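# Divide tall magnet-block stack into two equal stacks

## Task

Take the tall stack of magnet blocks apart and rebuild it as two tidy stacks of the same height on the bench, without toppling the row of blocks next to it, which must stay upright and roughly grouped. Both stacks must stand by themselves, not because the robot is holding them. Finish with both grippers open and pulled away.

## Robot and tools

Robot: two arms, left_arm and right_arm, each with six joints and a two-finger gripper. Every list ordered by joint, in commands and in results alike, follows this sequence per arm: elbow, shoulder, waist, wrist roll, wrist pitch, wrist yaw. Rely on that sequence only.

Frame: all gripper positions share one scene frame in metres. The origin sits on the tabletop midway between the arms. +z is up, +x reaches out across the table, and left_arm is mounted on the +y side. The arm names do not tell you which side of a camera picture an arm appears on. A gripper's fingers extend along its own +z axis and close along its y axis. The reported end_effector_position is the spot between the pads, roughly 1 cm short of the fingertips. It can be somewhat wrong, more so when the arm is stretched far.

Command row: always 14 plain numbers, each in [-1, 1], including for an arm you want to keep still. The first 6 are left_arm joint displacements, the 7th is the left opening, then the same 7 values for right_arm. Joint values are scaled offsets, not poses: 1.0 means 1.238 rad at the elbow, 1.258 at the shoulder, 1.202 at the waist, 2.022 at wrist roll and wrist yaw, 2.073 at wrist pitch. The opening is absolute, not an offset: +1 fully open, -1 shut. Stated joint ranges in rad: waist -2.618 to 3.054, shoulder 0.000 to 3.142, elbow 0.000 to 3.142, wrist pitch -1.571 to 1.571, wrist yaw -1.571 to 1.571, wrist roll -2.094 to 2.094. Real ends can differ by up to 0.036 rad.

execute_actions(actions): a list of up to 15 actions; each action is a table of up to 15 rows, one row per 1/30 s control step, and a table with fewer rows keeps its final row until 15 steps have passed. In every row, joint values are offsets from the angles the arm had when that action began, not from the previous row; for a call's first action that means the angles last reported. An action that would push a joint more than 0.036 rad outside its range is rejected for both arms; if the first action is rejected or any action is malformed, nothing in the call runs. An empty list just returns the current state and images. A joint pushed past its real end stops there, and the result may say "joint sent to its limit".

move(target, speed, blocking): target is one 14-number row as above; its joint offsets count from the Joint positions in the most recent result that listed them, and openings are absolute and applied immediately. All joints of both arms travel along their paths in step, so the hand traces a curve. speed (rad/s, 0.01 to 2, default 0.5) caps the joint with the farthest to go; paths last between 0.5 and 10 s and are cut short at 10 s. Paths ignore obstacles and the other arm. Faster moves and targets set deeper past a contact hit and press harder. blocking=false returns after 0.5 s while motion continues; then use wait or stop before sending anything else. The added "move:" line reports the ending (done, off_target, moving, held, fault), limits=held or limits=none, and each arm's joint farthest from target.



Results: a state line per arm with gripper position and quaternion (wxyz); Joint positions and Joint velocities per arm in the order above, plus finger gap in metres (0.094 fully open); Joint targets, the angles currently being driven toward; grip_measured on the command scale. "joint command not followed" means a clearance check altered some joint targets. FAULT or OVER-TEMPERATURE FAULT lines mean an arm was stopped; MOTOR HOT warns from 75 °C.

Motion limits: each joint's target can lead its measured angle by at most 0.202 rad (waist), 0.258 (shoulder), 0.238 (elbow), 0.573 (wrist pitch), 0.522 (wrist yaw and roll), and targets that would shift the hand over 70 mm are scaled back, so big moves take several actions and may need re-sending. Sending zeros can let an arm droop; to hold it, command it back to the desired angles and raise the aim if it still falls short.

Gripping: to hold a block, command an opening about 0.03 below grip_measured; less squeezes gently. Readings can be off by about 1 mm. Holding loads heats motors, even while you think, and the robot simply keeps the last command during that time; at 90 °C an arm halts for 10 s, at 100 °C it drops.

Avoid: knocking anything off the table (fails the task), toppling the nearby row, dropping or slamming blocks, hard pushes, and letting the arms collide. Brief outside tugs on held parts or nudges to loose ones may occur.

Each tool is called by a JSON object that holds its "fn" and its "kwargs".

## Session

{"fn": "execute_actions", "kwargs": {"actions": []}}

Scene clock: 0.00 s.
left_arm: end_effector_position=(+0.5569, +0.4021, +0.2673) grip_measured=+1.000 end_effector_quat_wxyz=(+0.326, -0.228, +0.884, -0.246) | right_arm: end_effector_position=(+0.1631, -0.3171, +0.2096) grip_measured=+1.000 end_effector_quat_wxyz=(+0.243, +0.783, +0.540, +0.191)
Joint names: [elbow, shoulder, waist, wrist roll, wrist pitch, wrist yaw]
Joint positions: left_arm=[ 2.406  2.197  0.346 -0.276 -1.128  0.579  0.094] | right_arm=[ 0.976  0.724 -0.809  1.243 -1.247 -0.27   0.094]
Joint velocities: left_arm=[-0.007  0.022 -0.017 -0.066 -0.037 -0.037  0.   ] | right_arm=[-0.007 -0.002  0.022  0.037 -0.051  0.007  0.   ]
Joint targets: left_arm=[2.415 2.185 0.346 -0.273 -1.127 0.585] | right_arm=[0.984 0.718 -0.809 1.239 -1.247 -0.269]

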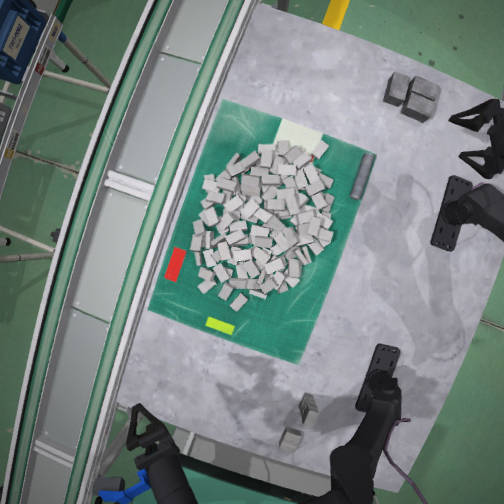

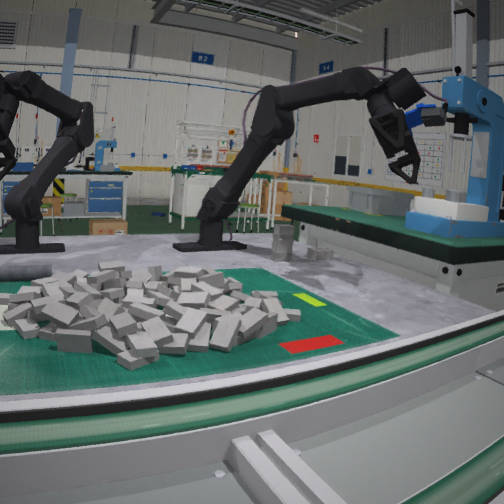

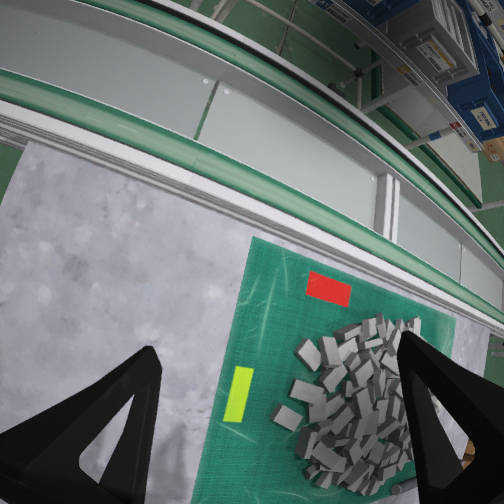

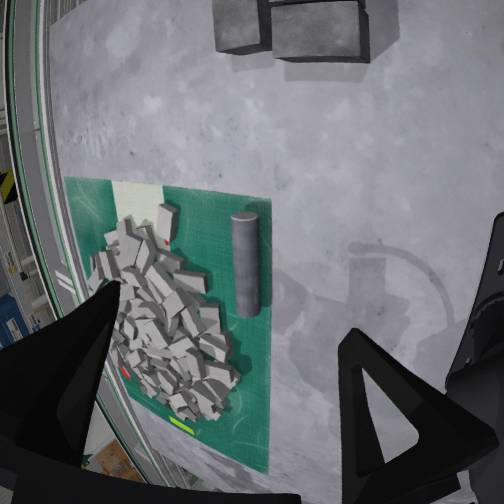

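{"fn": "move", "kwargs": {"target": [-0.97,-0.634,0.17,0.423,-0.126,-0.282,1,0,0,0,0,0,0,1], "speed": 0.8}}

{"fn": "zoom_image", "kwargs": {"camera": "cam_left_wrist", "region": [150,150,400,400]}}

{"fn": "zoom_image", "kwargs": {"camera": "cam_low", "region": [250,195,350,275]}}

Scene clock: 5.63 s.
left_arm: end_effector_position=(+0.2171, +0.4001, +0.1415) grip_measured=+1.000 end_effector_quat_wxyz=(-0.001, -0.026, +1.000, -0.011) | right_arm: end_effector_position=(+0.1631, -0.3171, +0.2096) grip_measured=+1.000 end_effector_quat_wxyz=(+0.243, +0.783, +0.540, +0.191)
Joint names: [elbow, shoulder, waist, wrist roll, wrist pitch, wrist yaw]
Joint positions: left_arm=[ 1.221  1.421  0.543  0.573 -1.384  0.017  0.094] | right_arm=[ 0.976  0.724 -0.809  1.243 -1.247 -0.27   0.094]
Joint velocities: left_arm=[-0.002 -0.007 -0.017 -0.066 -0.022 -0.007  0.   ] | right_arm=[-0.007 -0.017  0.002  0.051 -0.037 -0.022  0.   ]
Joint targets: left_arm=[1.205 1.400 0.550 0.579 -1.389 0.009] | right_arm=[0.976 0.724 -0.809 1.243 -1.247 -0.270]
move: off_target (left_arm); limits=none; left_arm: farthest joint: the shoulder, 0.021 radians from its target (0.798 radians at the start); right_arm: farthest joint: the waist, 0.000 radians from its target (0.000 radians at the start)

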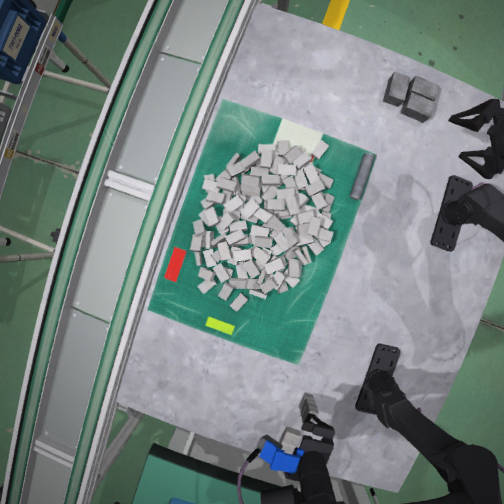

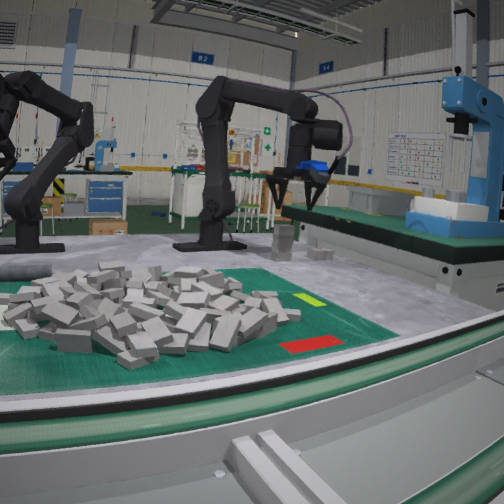

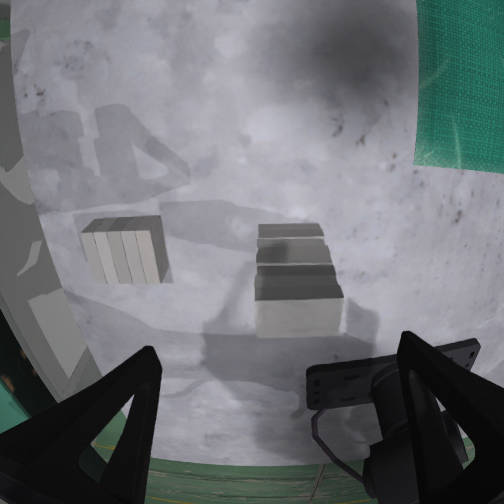

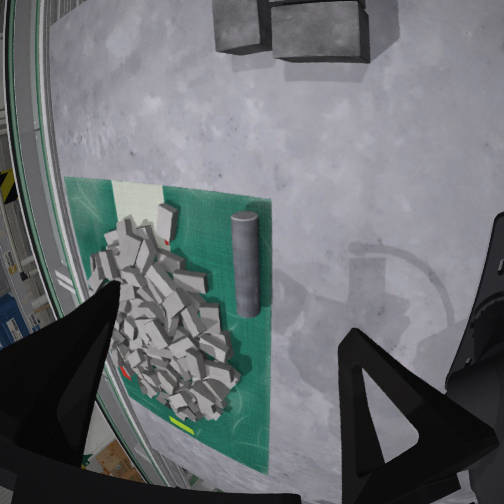

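Region (150, 150, 400, 400) of cam_left_wrist's 504x504 image, scaled by 2.016, with more detail than that image has.

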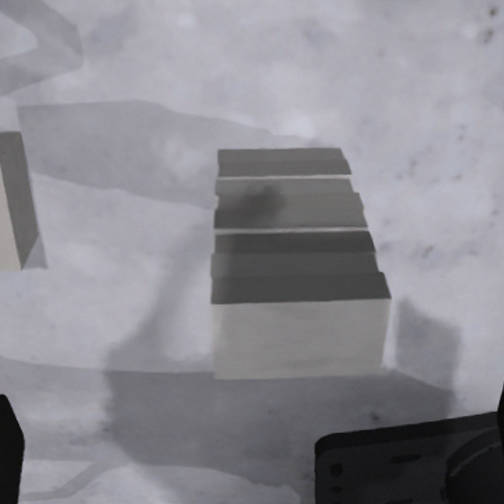

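Region (250, 195, 350, 275) of cam_low's 504x504 image, scaled by 5.040, with more detail than that image has; it fills the top 403 rows of this view, and the rest is white.

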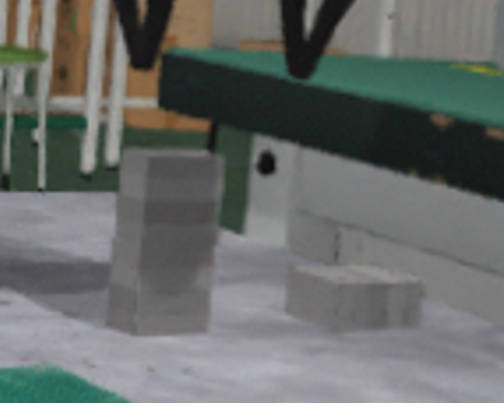

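{"fn": "move", "kwargs": {"target": [-0.3,0,-0.025,-0.02,0.175,0,1,0,0,0,0,0,0,1], "speed": 0.3}}

{"fn": "zoom_image", "kwargs": {"camera": "cam_low", "region": [250,195,350,275]}}

Scene clock: 9.93 s.
left_arm: end_effector_position=(+0.2090, +0.3883, +0.0531) grip_measured=+1.000 end_effector_quat_wxyz=(-0.003, -0.033, +0.999, -0.012) | right_arm: end_effector_position=(+0.1631, -0.3171, +0.2096) grip_measured=+1.000 end_effector_quat_wxyz=(+0.243, +0.783, +0.540, +0.191)
Joint names: [elbow, shoulder, waist, wrist roll, wrist pitch, wrist yaw]
Joint positions: left_arm=[ 0.865  1.421  0.521  0.538 -1.033  0.017  0.094] | right_arm=[ 0.976  0.724 -0.809  1.243 -1.247 -0.27   0.094]
Joint velocities: left_arm=[ 0.002 -0.007 -0.012 -0.066  0.081  0.022  0.   ] | right_arm=[-0.012  0.012  0.002 -0.081  0.037 -0.007  0.   ]
Joint targets: left_arm=[0.850 1.421 0.513 0.532 -1.022 0.017] | right_arm=[0.976 0.724 -0.809 1.243 -1.247 -0.270]
move: done; limits=none; left_arm: farthest joint: the elbow, 0.016 radians from its target (0.371 radians at the start); right_arm: farthest joint: the waist, 0.000 radians from its target (0.000 radians at the start)

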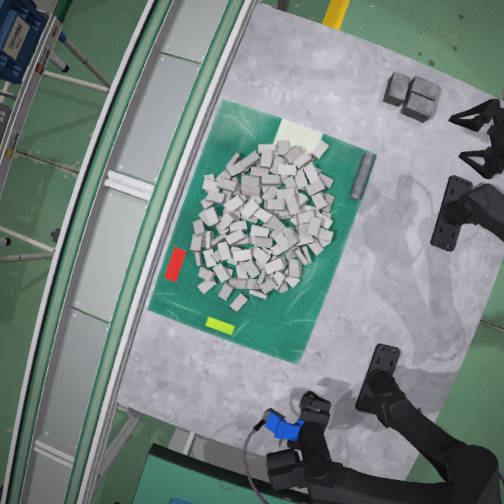

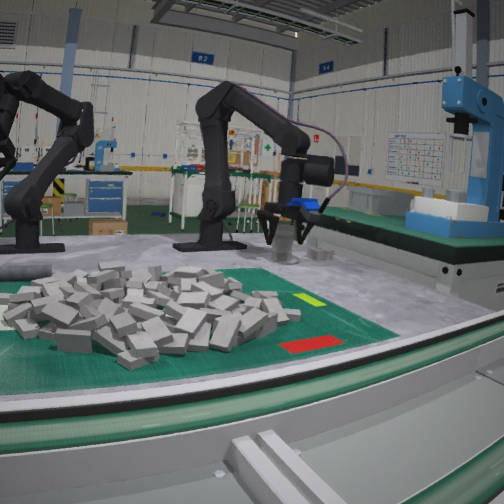

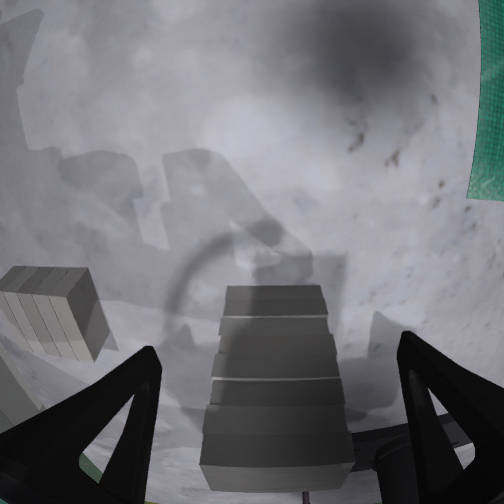

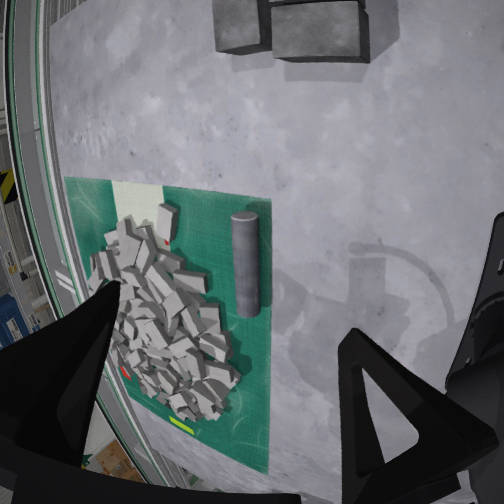

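Region (250, 195, 350, 275) of cam_low's 504x504 image, scaled by 5.040, with more detail than that image has; it fills the top 403 rows of this view, and the rest is white.

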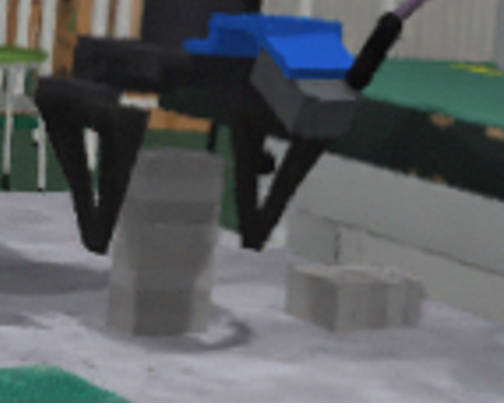

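{"fn": "move", "kwargs": {"target": [-0.035,-0.065,0.03,0,-0.015,0,1,0,0,0,0,0,0,1], "speed": 0.2}}

{"fn": "zoom_image", "kwargs": {"camera": "cam_left_wrist", "region": [130,230,430,504]}}

Scene clock: 12.90 s.
left_arm: end_effector_position=(+0.1979, +0.3879, +0.0588) grip_measured=+1.000 end_effector_quat_wxyz=(+0.004, -0.047, +0.999, -0.008) | right_arm: end_effector_position=(+0.1631, -0.3171, +0.2096) grip_measured=+1.000 end_effector_quat_wxyz=(+0.243, +0.783, +0.540, +0.191)
Joint names: [elbow, shoulder, waist, wrist roll, wrist pitch, wrist yaw]
Joint positions: left_arm=[ 0.84   1.36   0.549  0.538 -1.054  0.017  0.094] | right_arm=[ 0.976  0.724 -0.809  1.243 -1.247 -0.27   0.094]
Joint velocities: left_arm=[ 0.012  0.017  0.012 -0.081  0.022  0.022  0.   ] | right_arm=[-0.007 -0.022 -0.002 -0.007 -0.022  0.007  0.   ]
Joint targets: left_arm=[0.822 1.339 0.557 0.538 -1.064 0.017] | right_arm=[0.976 0.724 -0.809 1.243 -1.247 -0.270]
move: off_target (left_arm); limits=none; left_arm: farthest joint: the shoulder, 0.021 radians from its target (0.081 radians at the start); right_arm: farthest joint: the waist, 0.000 radians from its target (0.000 radians at the start)

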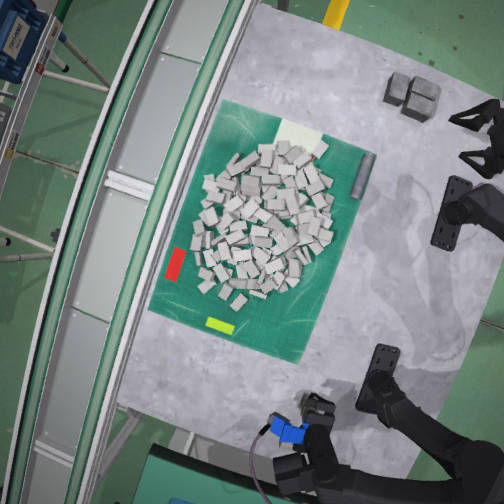

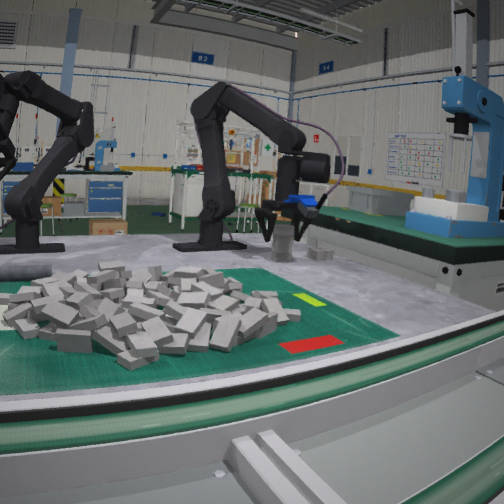

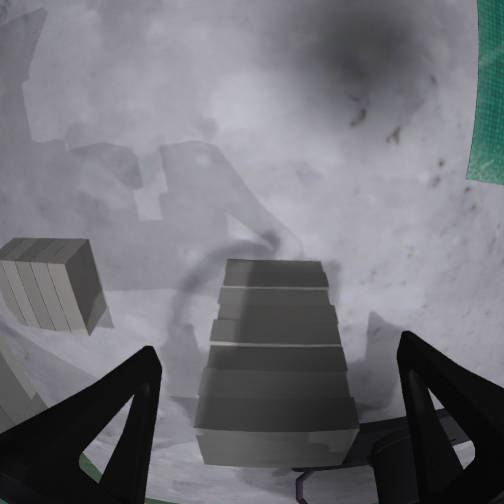

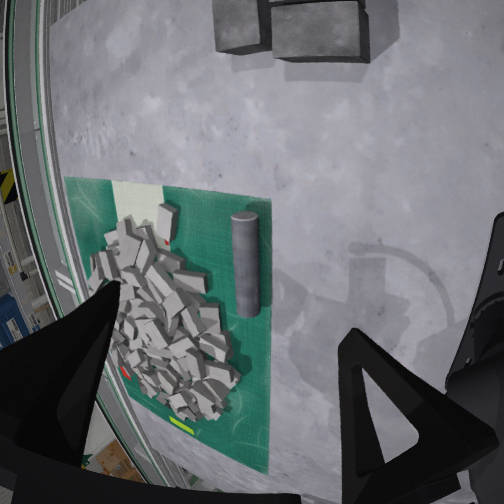

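Region (130, 230, 430, 504) of cam_left_wrist's 504x504 image, scaled by 1.680, with more detail than that image has; it fills the top 460 rows of this view, and the rest is white.

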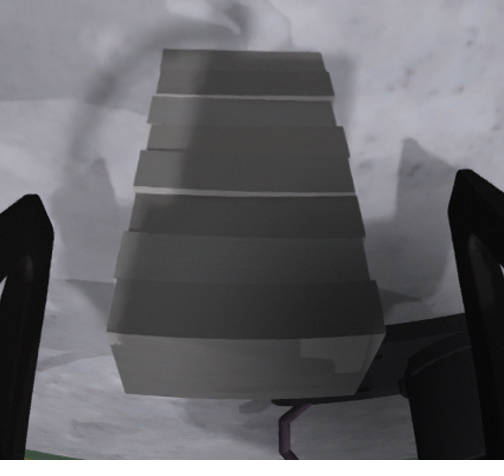

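Eight blocks.

{"fn": "move", "kwargs": {"target": [0,0,0,0,0,0,-0.11,0,0,0,0,0,0,1]}}

{"fn": "move", "kwargs": {"target": [0.13,0,0,0,-0.065,0,-0.11,0,0,0,0,0,0,1], "speed": 0.2}}

{"fn": "zoom_image", "kwargs": {"camera": "cam_low", "region": [250,195,350,275]}}

Scene clock: 17.17 s.
left_arm: end_effector_position=(+0.1979, +0.3882, +0.0587) grip_measured=-0.065 end_effector_quat_wxyz=(+0.003, -0.047, +0.999, -0.007) | right_arm: end_effector_position=(+0.1631, -0.3171, +0.2096) grip_measured=+1.000 end_effector_quat_wxyz=(+0.243, +0.783, +0.540, +0.191)
Joint names: [elbow, shoulder, waist, wrist roll, wrist pitch, wrist yaw]
Joint positions: left_arm=[ 0.84   1.36   0.549  0.538 -1.053  0.015  0.044] | right_arm=[ 0.976  0.724 -0.809  1.243 -1.247 -0.27   0.094]
Joint velocities: left_arm=[ 0.007  0.007  0.002 -0.007  0.022 -0.022 -0.002] | right_arm=[ 0.002 -0.007 -0.007 -0.007 -0.022  0.022  0.   ]
Joint targets: left_arm=[0.840 1.360 0.549 0.538 -1.053 0.017] | right_arm=[0.976 0.724 -0.809 1.243 -1.247 -0.270]
move: done; limits=none; left_arm: farthest joint: the wrist yaw, 0.002 radians from its target (0.000 radians at the start); right_arm: farthest joint: the waist, 0.000 radians from its target (0.000 radians at the start)

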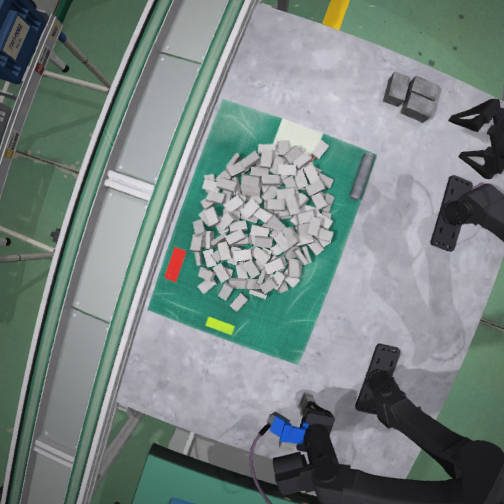

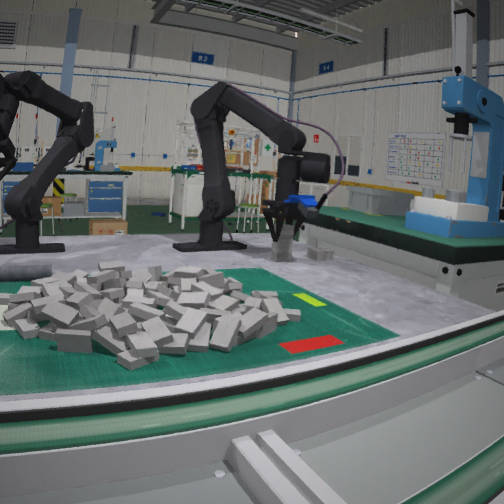

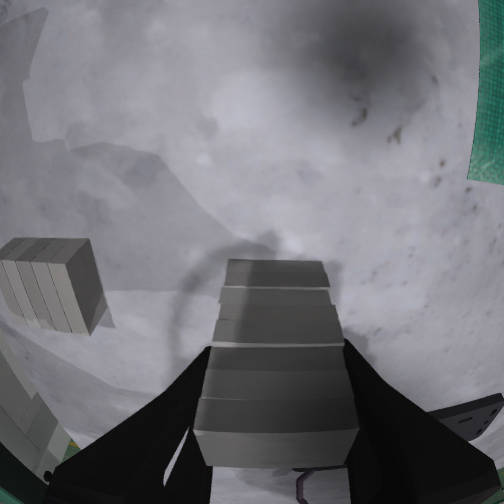

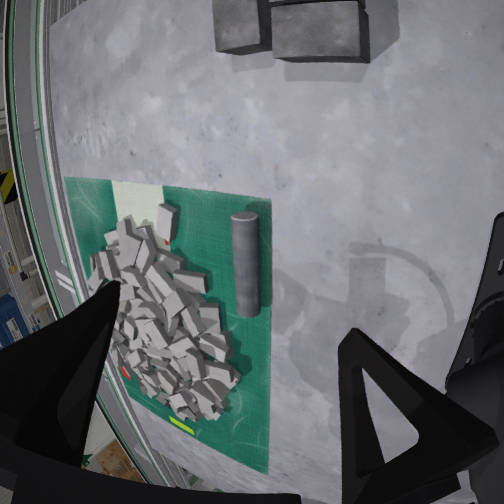

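Scene clock: 18.57 s.
left_arm: end_effector_position=(+0.2016, +0.3910, +0.0873) grip_measured=-0.065 end_effector_quat_wxyz=(+0.000, -0.047, +0.999, -0.009) | right_arm: end_effector_position=(+0.1631, -0.3171, +0.2096) grip_measured=+1.000 end_effector_quat_wxyz=(+0.243, +0.783, +0.540, +0.191)
Joint names: [elbow, shoulder, waist, wrist roll, wrist pitch, wrist yaw]
Joint positions: left_arm=[ 0.956  1.36   0.549  0.538 -1.176  0.015  0.044] | right_arm=[ 0.976  0.724 -0.809  1.243 -1.247 -0.27   0.094]
Joint velocities: left_arm=[ 0.002 -0.012  0.027 -0.007 -0.007 -0.037 -0.   ] | right_arm=[-0.007 -0.012 -0.012  0.066 -0.051 -0.051  0.   ]
Joint targets: left_arm=[1.001 1.360 0.549 0.538 -1.188 0.015] | right_arm=[0.976 0.724 -0.809 1.243 -1.247 -0.270]
move: off_target (left_arm); limits=none; left_arm: farthest joint: the elbow, 0.045 radians from its target (0.161 radians at the start); right_arm: farthest joint: the waist, 0.000 radians from its target (0.000 radians at the start)

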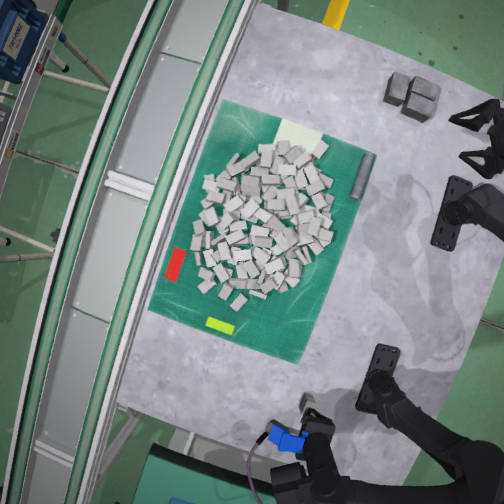

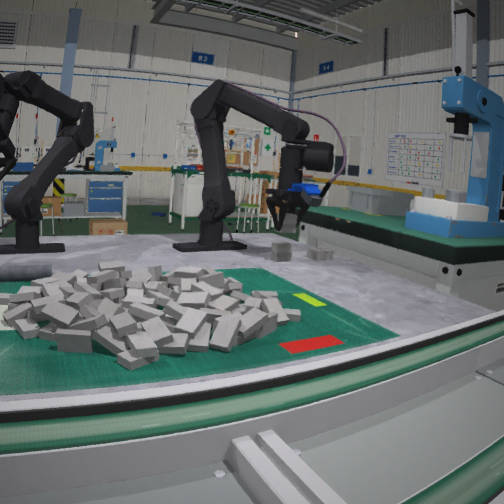

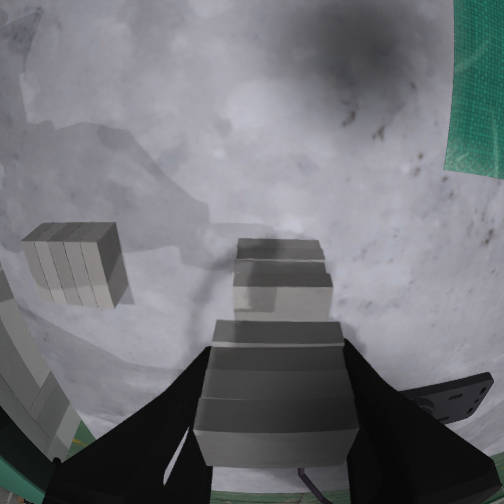

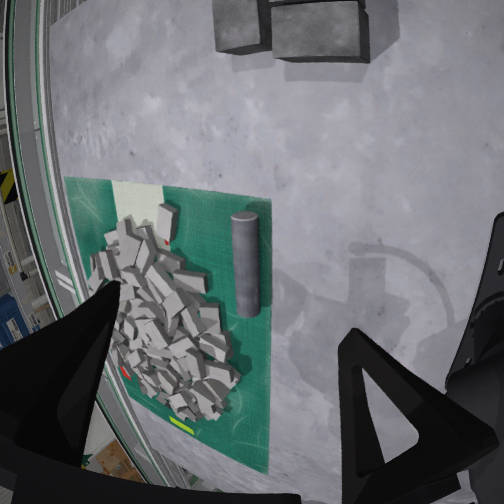

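Region (250, 195, 350, 275) of cam_low's 504x504 image, scaled by 5.040, with more detail than that image has; it fills the top 403 rows of this view, and the rest is white.

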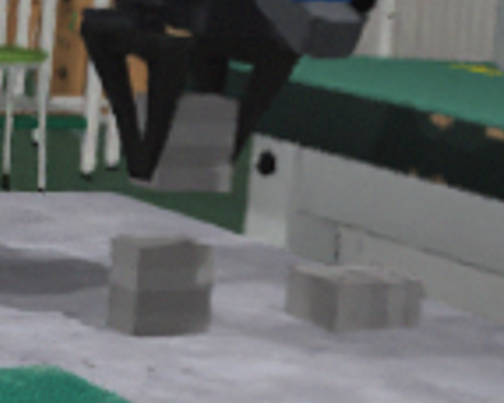

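{"fn": "move", "kwargs": {"target": [0.03,0,-0.48,-0.27,0,0,-0.11,0,0,0,0,0,0,1]}}

{"fn": "move", "kwargs": {"target": [-0.207,0.056,0,0,0.162,0,-0.11,0,0,0,0,0,0,1], "speed": 0.2}}

{"fn": "move", "kwargs": {"target": [0,0,0,0,0,0,0.6,0,0,0,0,0,0,1]}}

{"fn": "move", "kwargs": {"target": [0.38,0,0,0,-0.21,0,0.6,0,0,0,0,0,0,1]}}

Scene clock: 23.87 s.
left_arm: end_effector_position=(+0.2411, +0.2790, +0.0873) grip_measured=-0.066 end_effector_quat_wxyz=(-0.004, -0.031, +0.999, -0.007) | right_arm: end_effector_position=(+0.1631, -0.3171, +0.2096) grip_measured=+1.000 end_effector_quat_wxyz=(+0.243, +0.783, +0.540, +0.191)
Joint names: [elbow, shoulder, waist, wrist roll, wrist pitch, wrist yaw]
Joint positions: left_arm=[ 0.956  1.36  -0.022 -0.002 -1.176  0.013  0.044] | right_arm=[ 0.976  0.724 -0.809  1.243 -1.247 -0.27   0.094]
Joint velocities: left_arm=[ 0.017  0.002 -0.007  0.022 -0.022 -0.066 -0.   ] | right_arm=[-0.002 -0.007 -0.017  0.007 -0.037 -0.022  0.   ]
Joint targets: left_arm=[0.993 1.360 -0.028 -0.008 -1.176 0.015] | right_arm=[0.976 0.724 -0.809 1.243 -1.247 -0.270]
move: off_target (left_arm); limits=none; left_arm: farthest joint: the elbow, 0.037 radians from its target (0.037 radians at the start); right_arm: farthest joint: the waist, 0.000 radians from its target (0.000 radians at the start)

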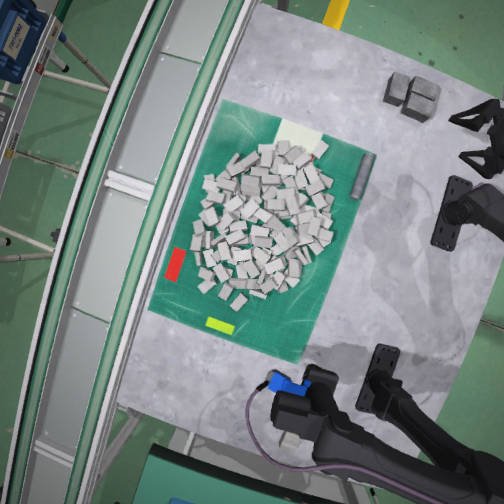

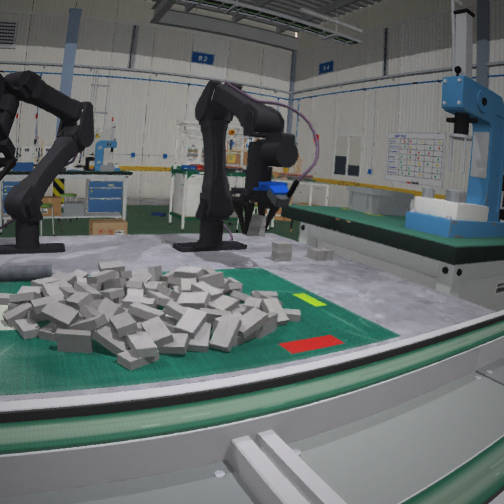

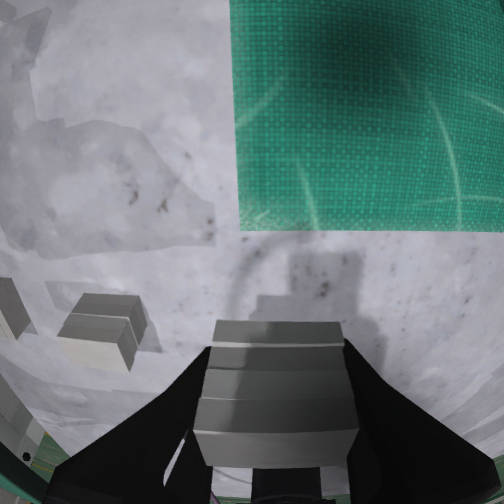

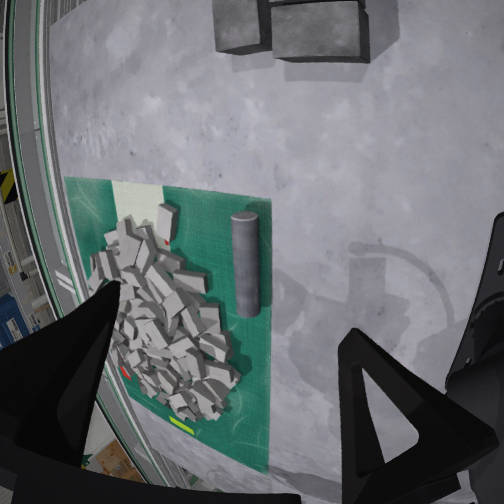

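Scene clock: 25.90 s.
left_arm: end_effector_position=(+0.2319, +0.2785, +0.0146) grip_measured=-0.066 end_effector_quat_wxyz=(-0.009, -0.031, +0.999, -0.007) | right_arm: end_effector_position=(+0.1631, -0.3171, +0.2096) grip_measured=+1.000 end_effector_quat_wxyz=(+0.243, +0.783, +0.540, +0.191)
Joint names: [elbow, shoulder, waist, wrist roll, wrist pitch, wrist yaw]
Joint positions: left_arm=[ 0.709  1.432 -0.022 -0.002 -0.866  0.013  0.044] | right_arm=[ 0.976  0.724 -0.809  1.243 -1.247 -0.27   0.094]
Joint velocities: left_arm=[-0.012 -0.007 -0.007  0.022  0.051 -0.007  0.   ] | right_arm=[-0.002 -0.007  0.002  0.022  0.007 -0.007  0.   ]
Joint targets: left_arm=[0.700 1.430 -0.022 -0.002 -0.840 0.013] | right_arm=[0.976 0.724 -0.809 1.243 -1.247 -0.270]
move: off_target (left_arm); limits=none; left_arm: farthest joint: the wrist pitch, 0.026 radians from its target (0.336 radians at the start); right_arm: farthest joint: the waist, 0.000 radians from its target (0.000 radians at the start)

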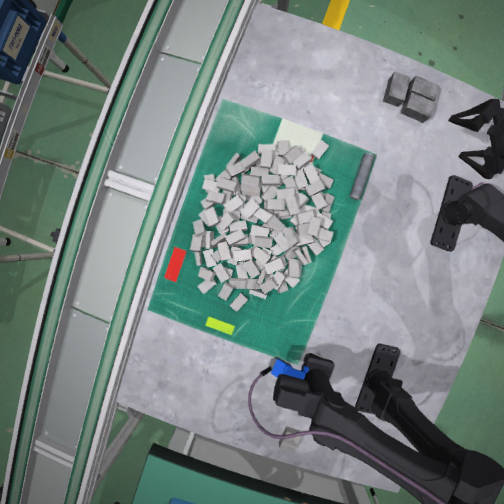

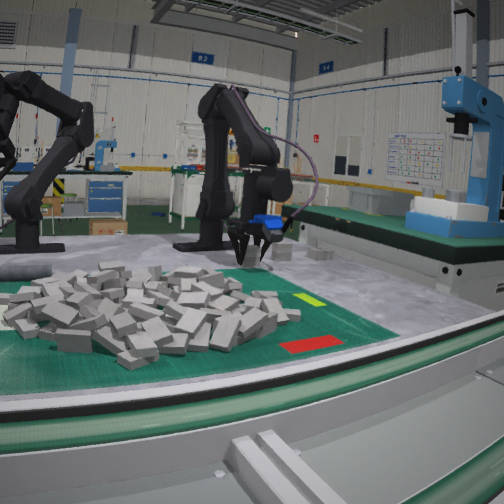

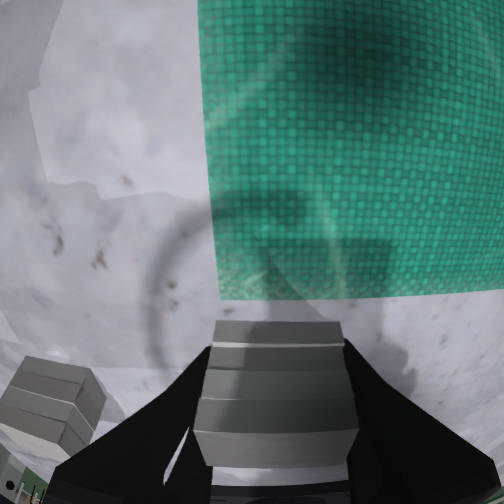

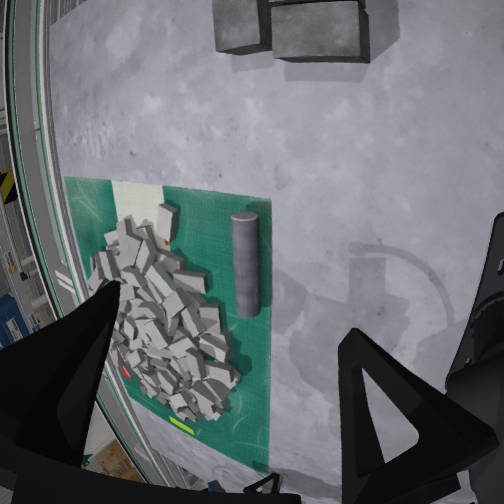

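Scene clock: 26.40 s.
left_arm: end_effector_position=(+0.2318, +0.2785, +0.0146) grip_measured=+0.598 end_effector_quat_wxyz=(-0.009, -0.031, +0.999, -0.007) | right_arm: end_effector_position=(+0.1631, -0.3171, +0.2096) grip_measured=+1.000 end_effector_quat_wxyz=(+0.243, +0.783, +0.540, +0.191)
Joint names: [elbow, shoulder, waist, wrist roll, wrist pitch, wrist yaw]
Joint positions: left_arm=[ 0.709  1.432 -0.022 -0.002 -0.867  0.013  0.075] | right_arm=[ 0.976  0.724 -0.809  1.243 -1.247 -0.27   0.094]
Joint velocities: left_arm=[-0.002  0.012  0.002 -0.066 -0.007 -0.022  0.001] | right_arm=[-0.017 -0.012  0.002 -0.022  0.051 -0.022  0.   ]
Joint targets: left_arm=[0.709 1.432 -0.022 -0.002 -0.866 0.013] | right_arm=[0.976 0.724 -0.809 1.243 -1.247 -0.270]
move: done; limits=none; left_arm: farthest joint: the wrist pitch, 0.001 radians from its target (0.000 radians at the start); right_arm: farthest joint: the waist, 0.000 radians from its target (0.000 radians at the start)

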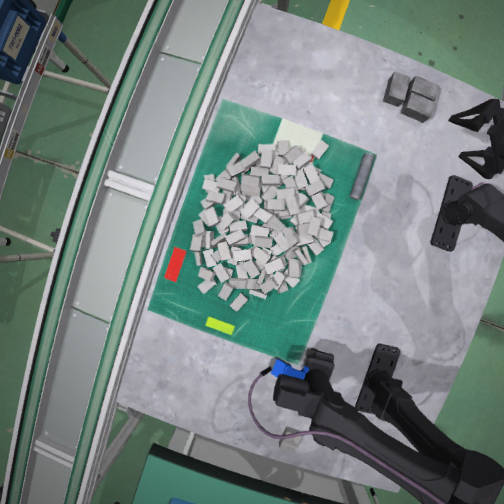

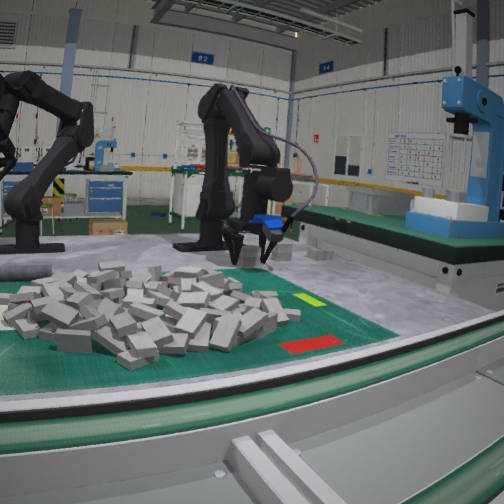

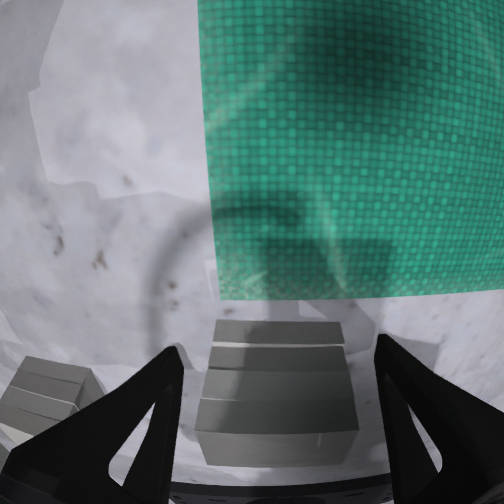

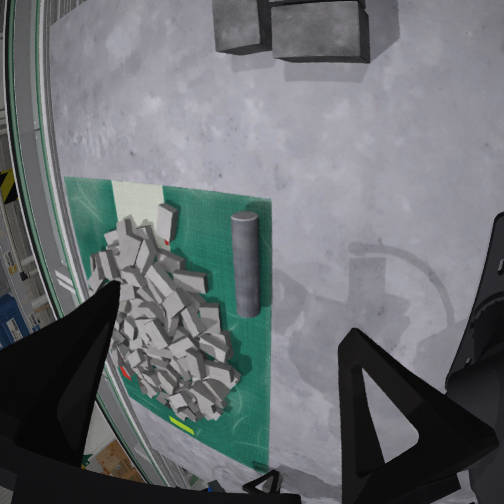

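Scene clock: 28.13 s.
left_arm: end_effector_position=(+0.2638, +0.2804, +0.1206) grip_measured=+0.598 end_effector_quat_wxyz=(-0.002, -0.031, +0.999, -0.007) | right_arm: end_effector_position=(+0.1631, -0.3171, +0.2096) grip_measured=+1.000 end_effector_quat_wxyz=(+0.243, +0.783, +0.540, +0.191)
Joint names: [elbow, shoulder, waist, wrist roll, wrist pitch, wrist yaw]
Joint positions: left_arm=[ 1.148  1.432 -0.022 -0.002 -1.292  0.013  0.075] | right_arm=[ 0.976  0.724 -0.809  1.243 -1.247 -0.27   0.094]
Joint velocities: left_arm=[-0.002 -0.007  0.022 -0.022 -0.066 -0.022 -0.001] | right_arm=[-0.017  0.012  0.017  0.022  0.007  0.007  0.   ]
Joint targets: left_arm=[1.179 1.432 -0.022 -0.002 -1.302 0.013] | right_arm=[0.976 0.724 -0.809 1.243 -1.247 -0.270]
move: off_target (left_arm); limits=none; left_arm: farthest joint: the elbow, 0.032 radians from its target (0.471 radians at the start); right_arm: farthest joint: the waist, 0.000 radians from its target (0.000 radians at the start)

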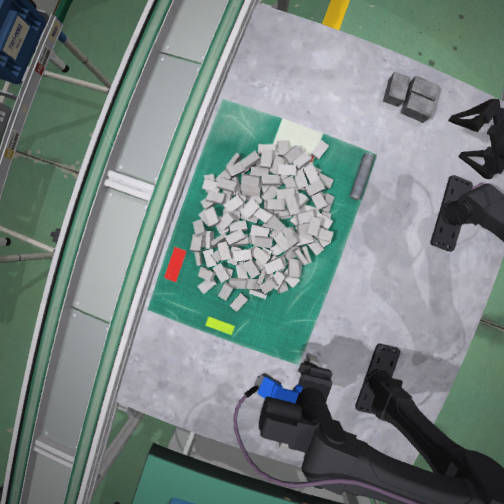

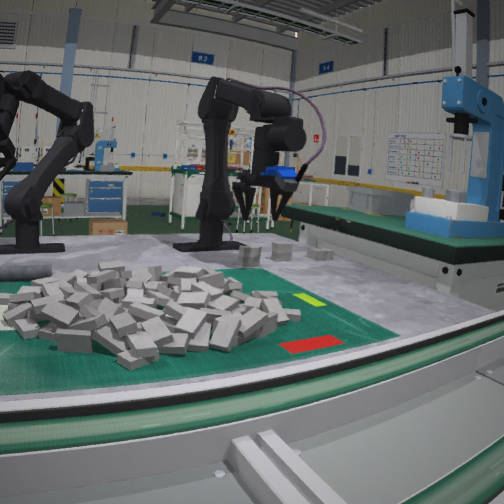

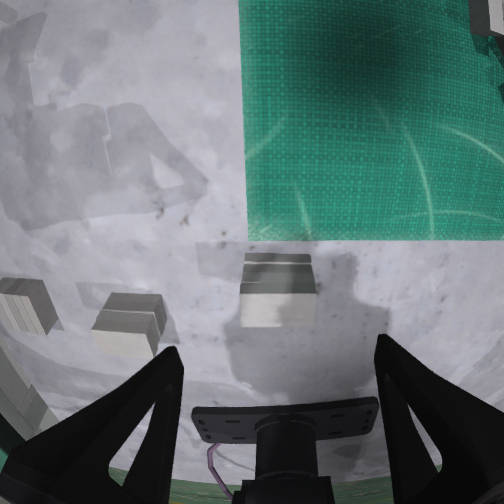

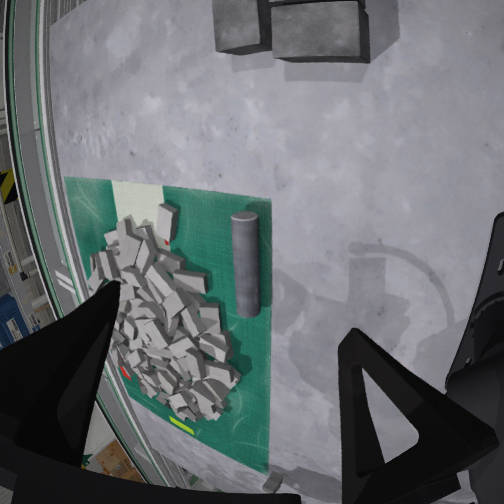

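{"fn": "finished_scene", "kwargs": {"scene": 2}}

The scene is finished: the task was done.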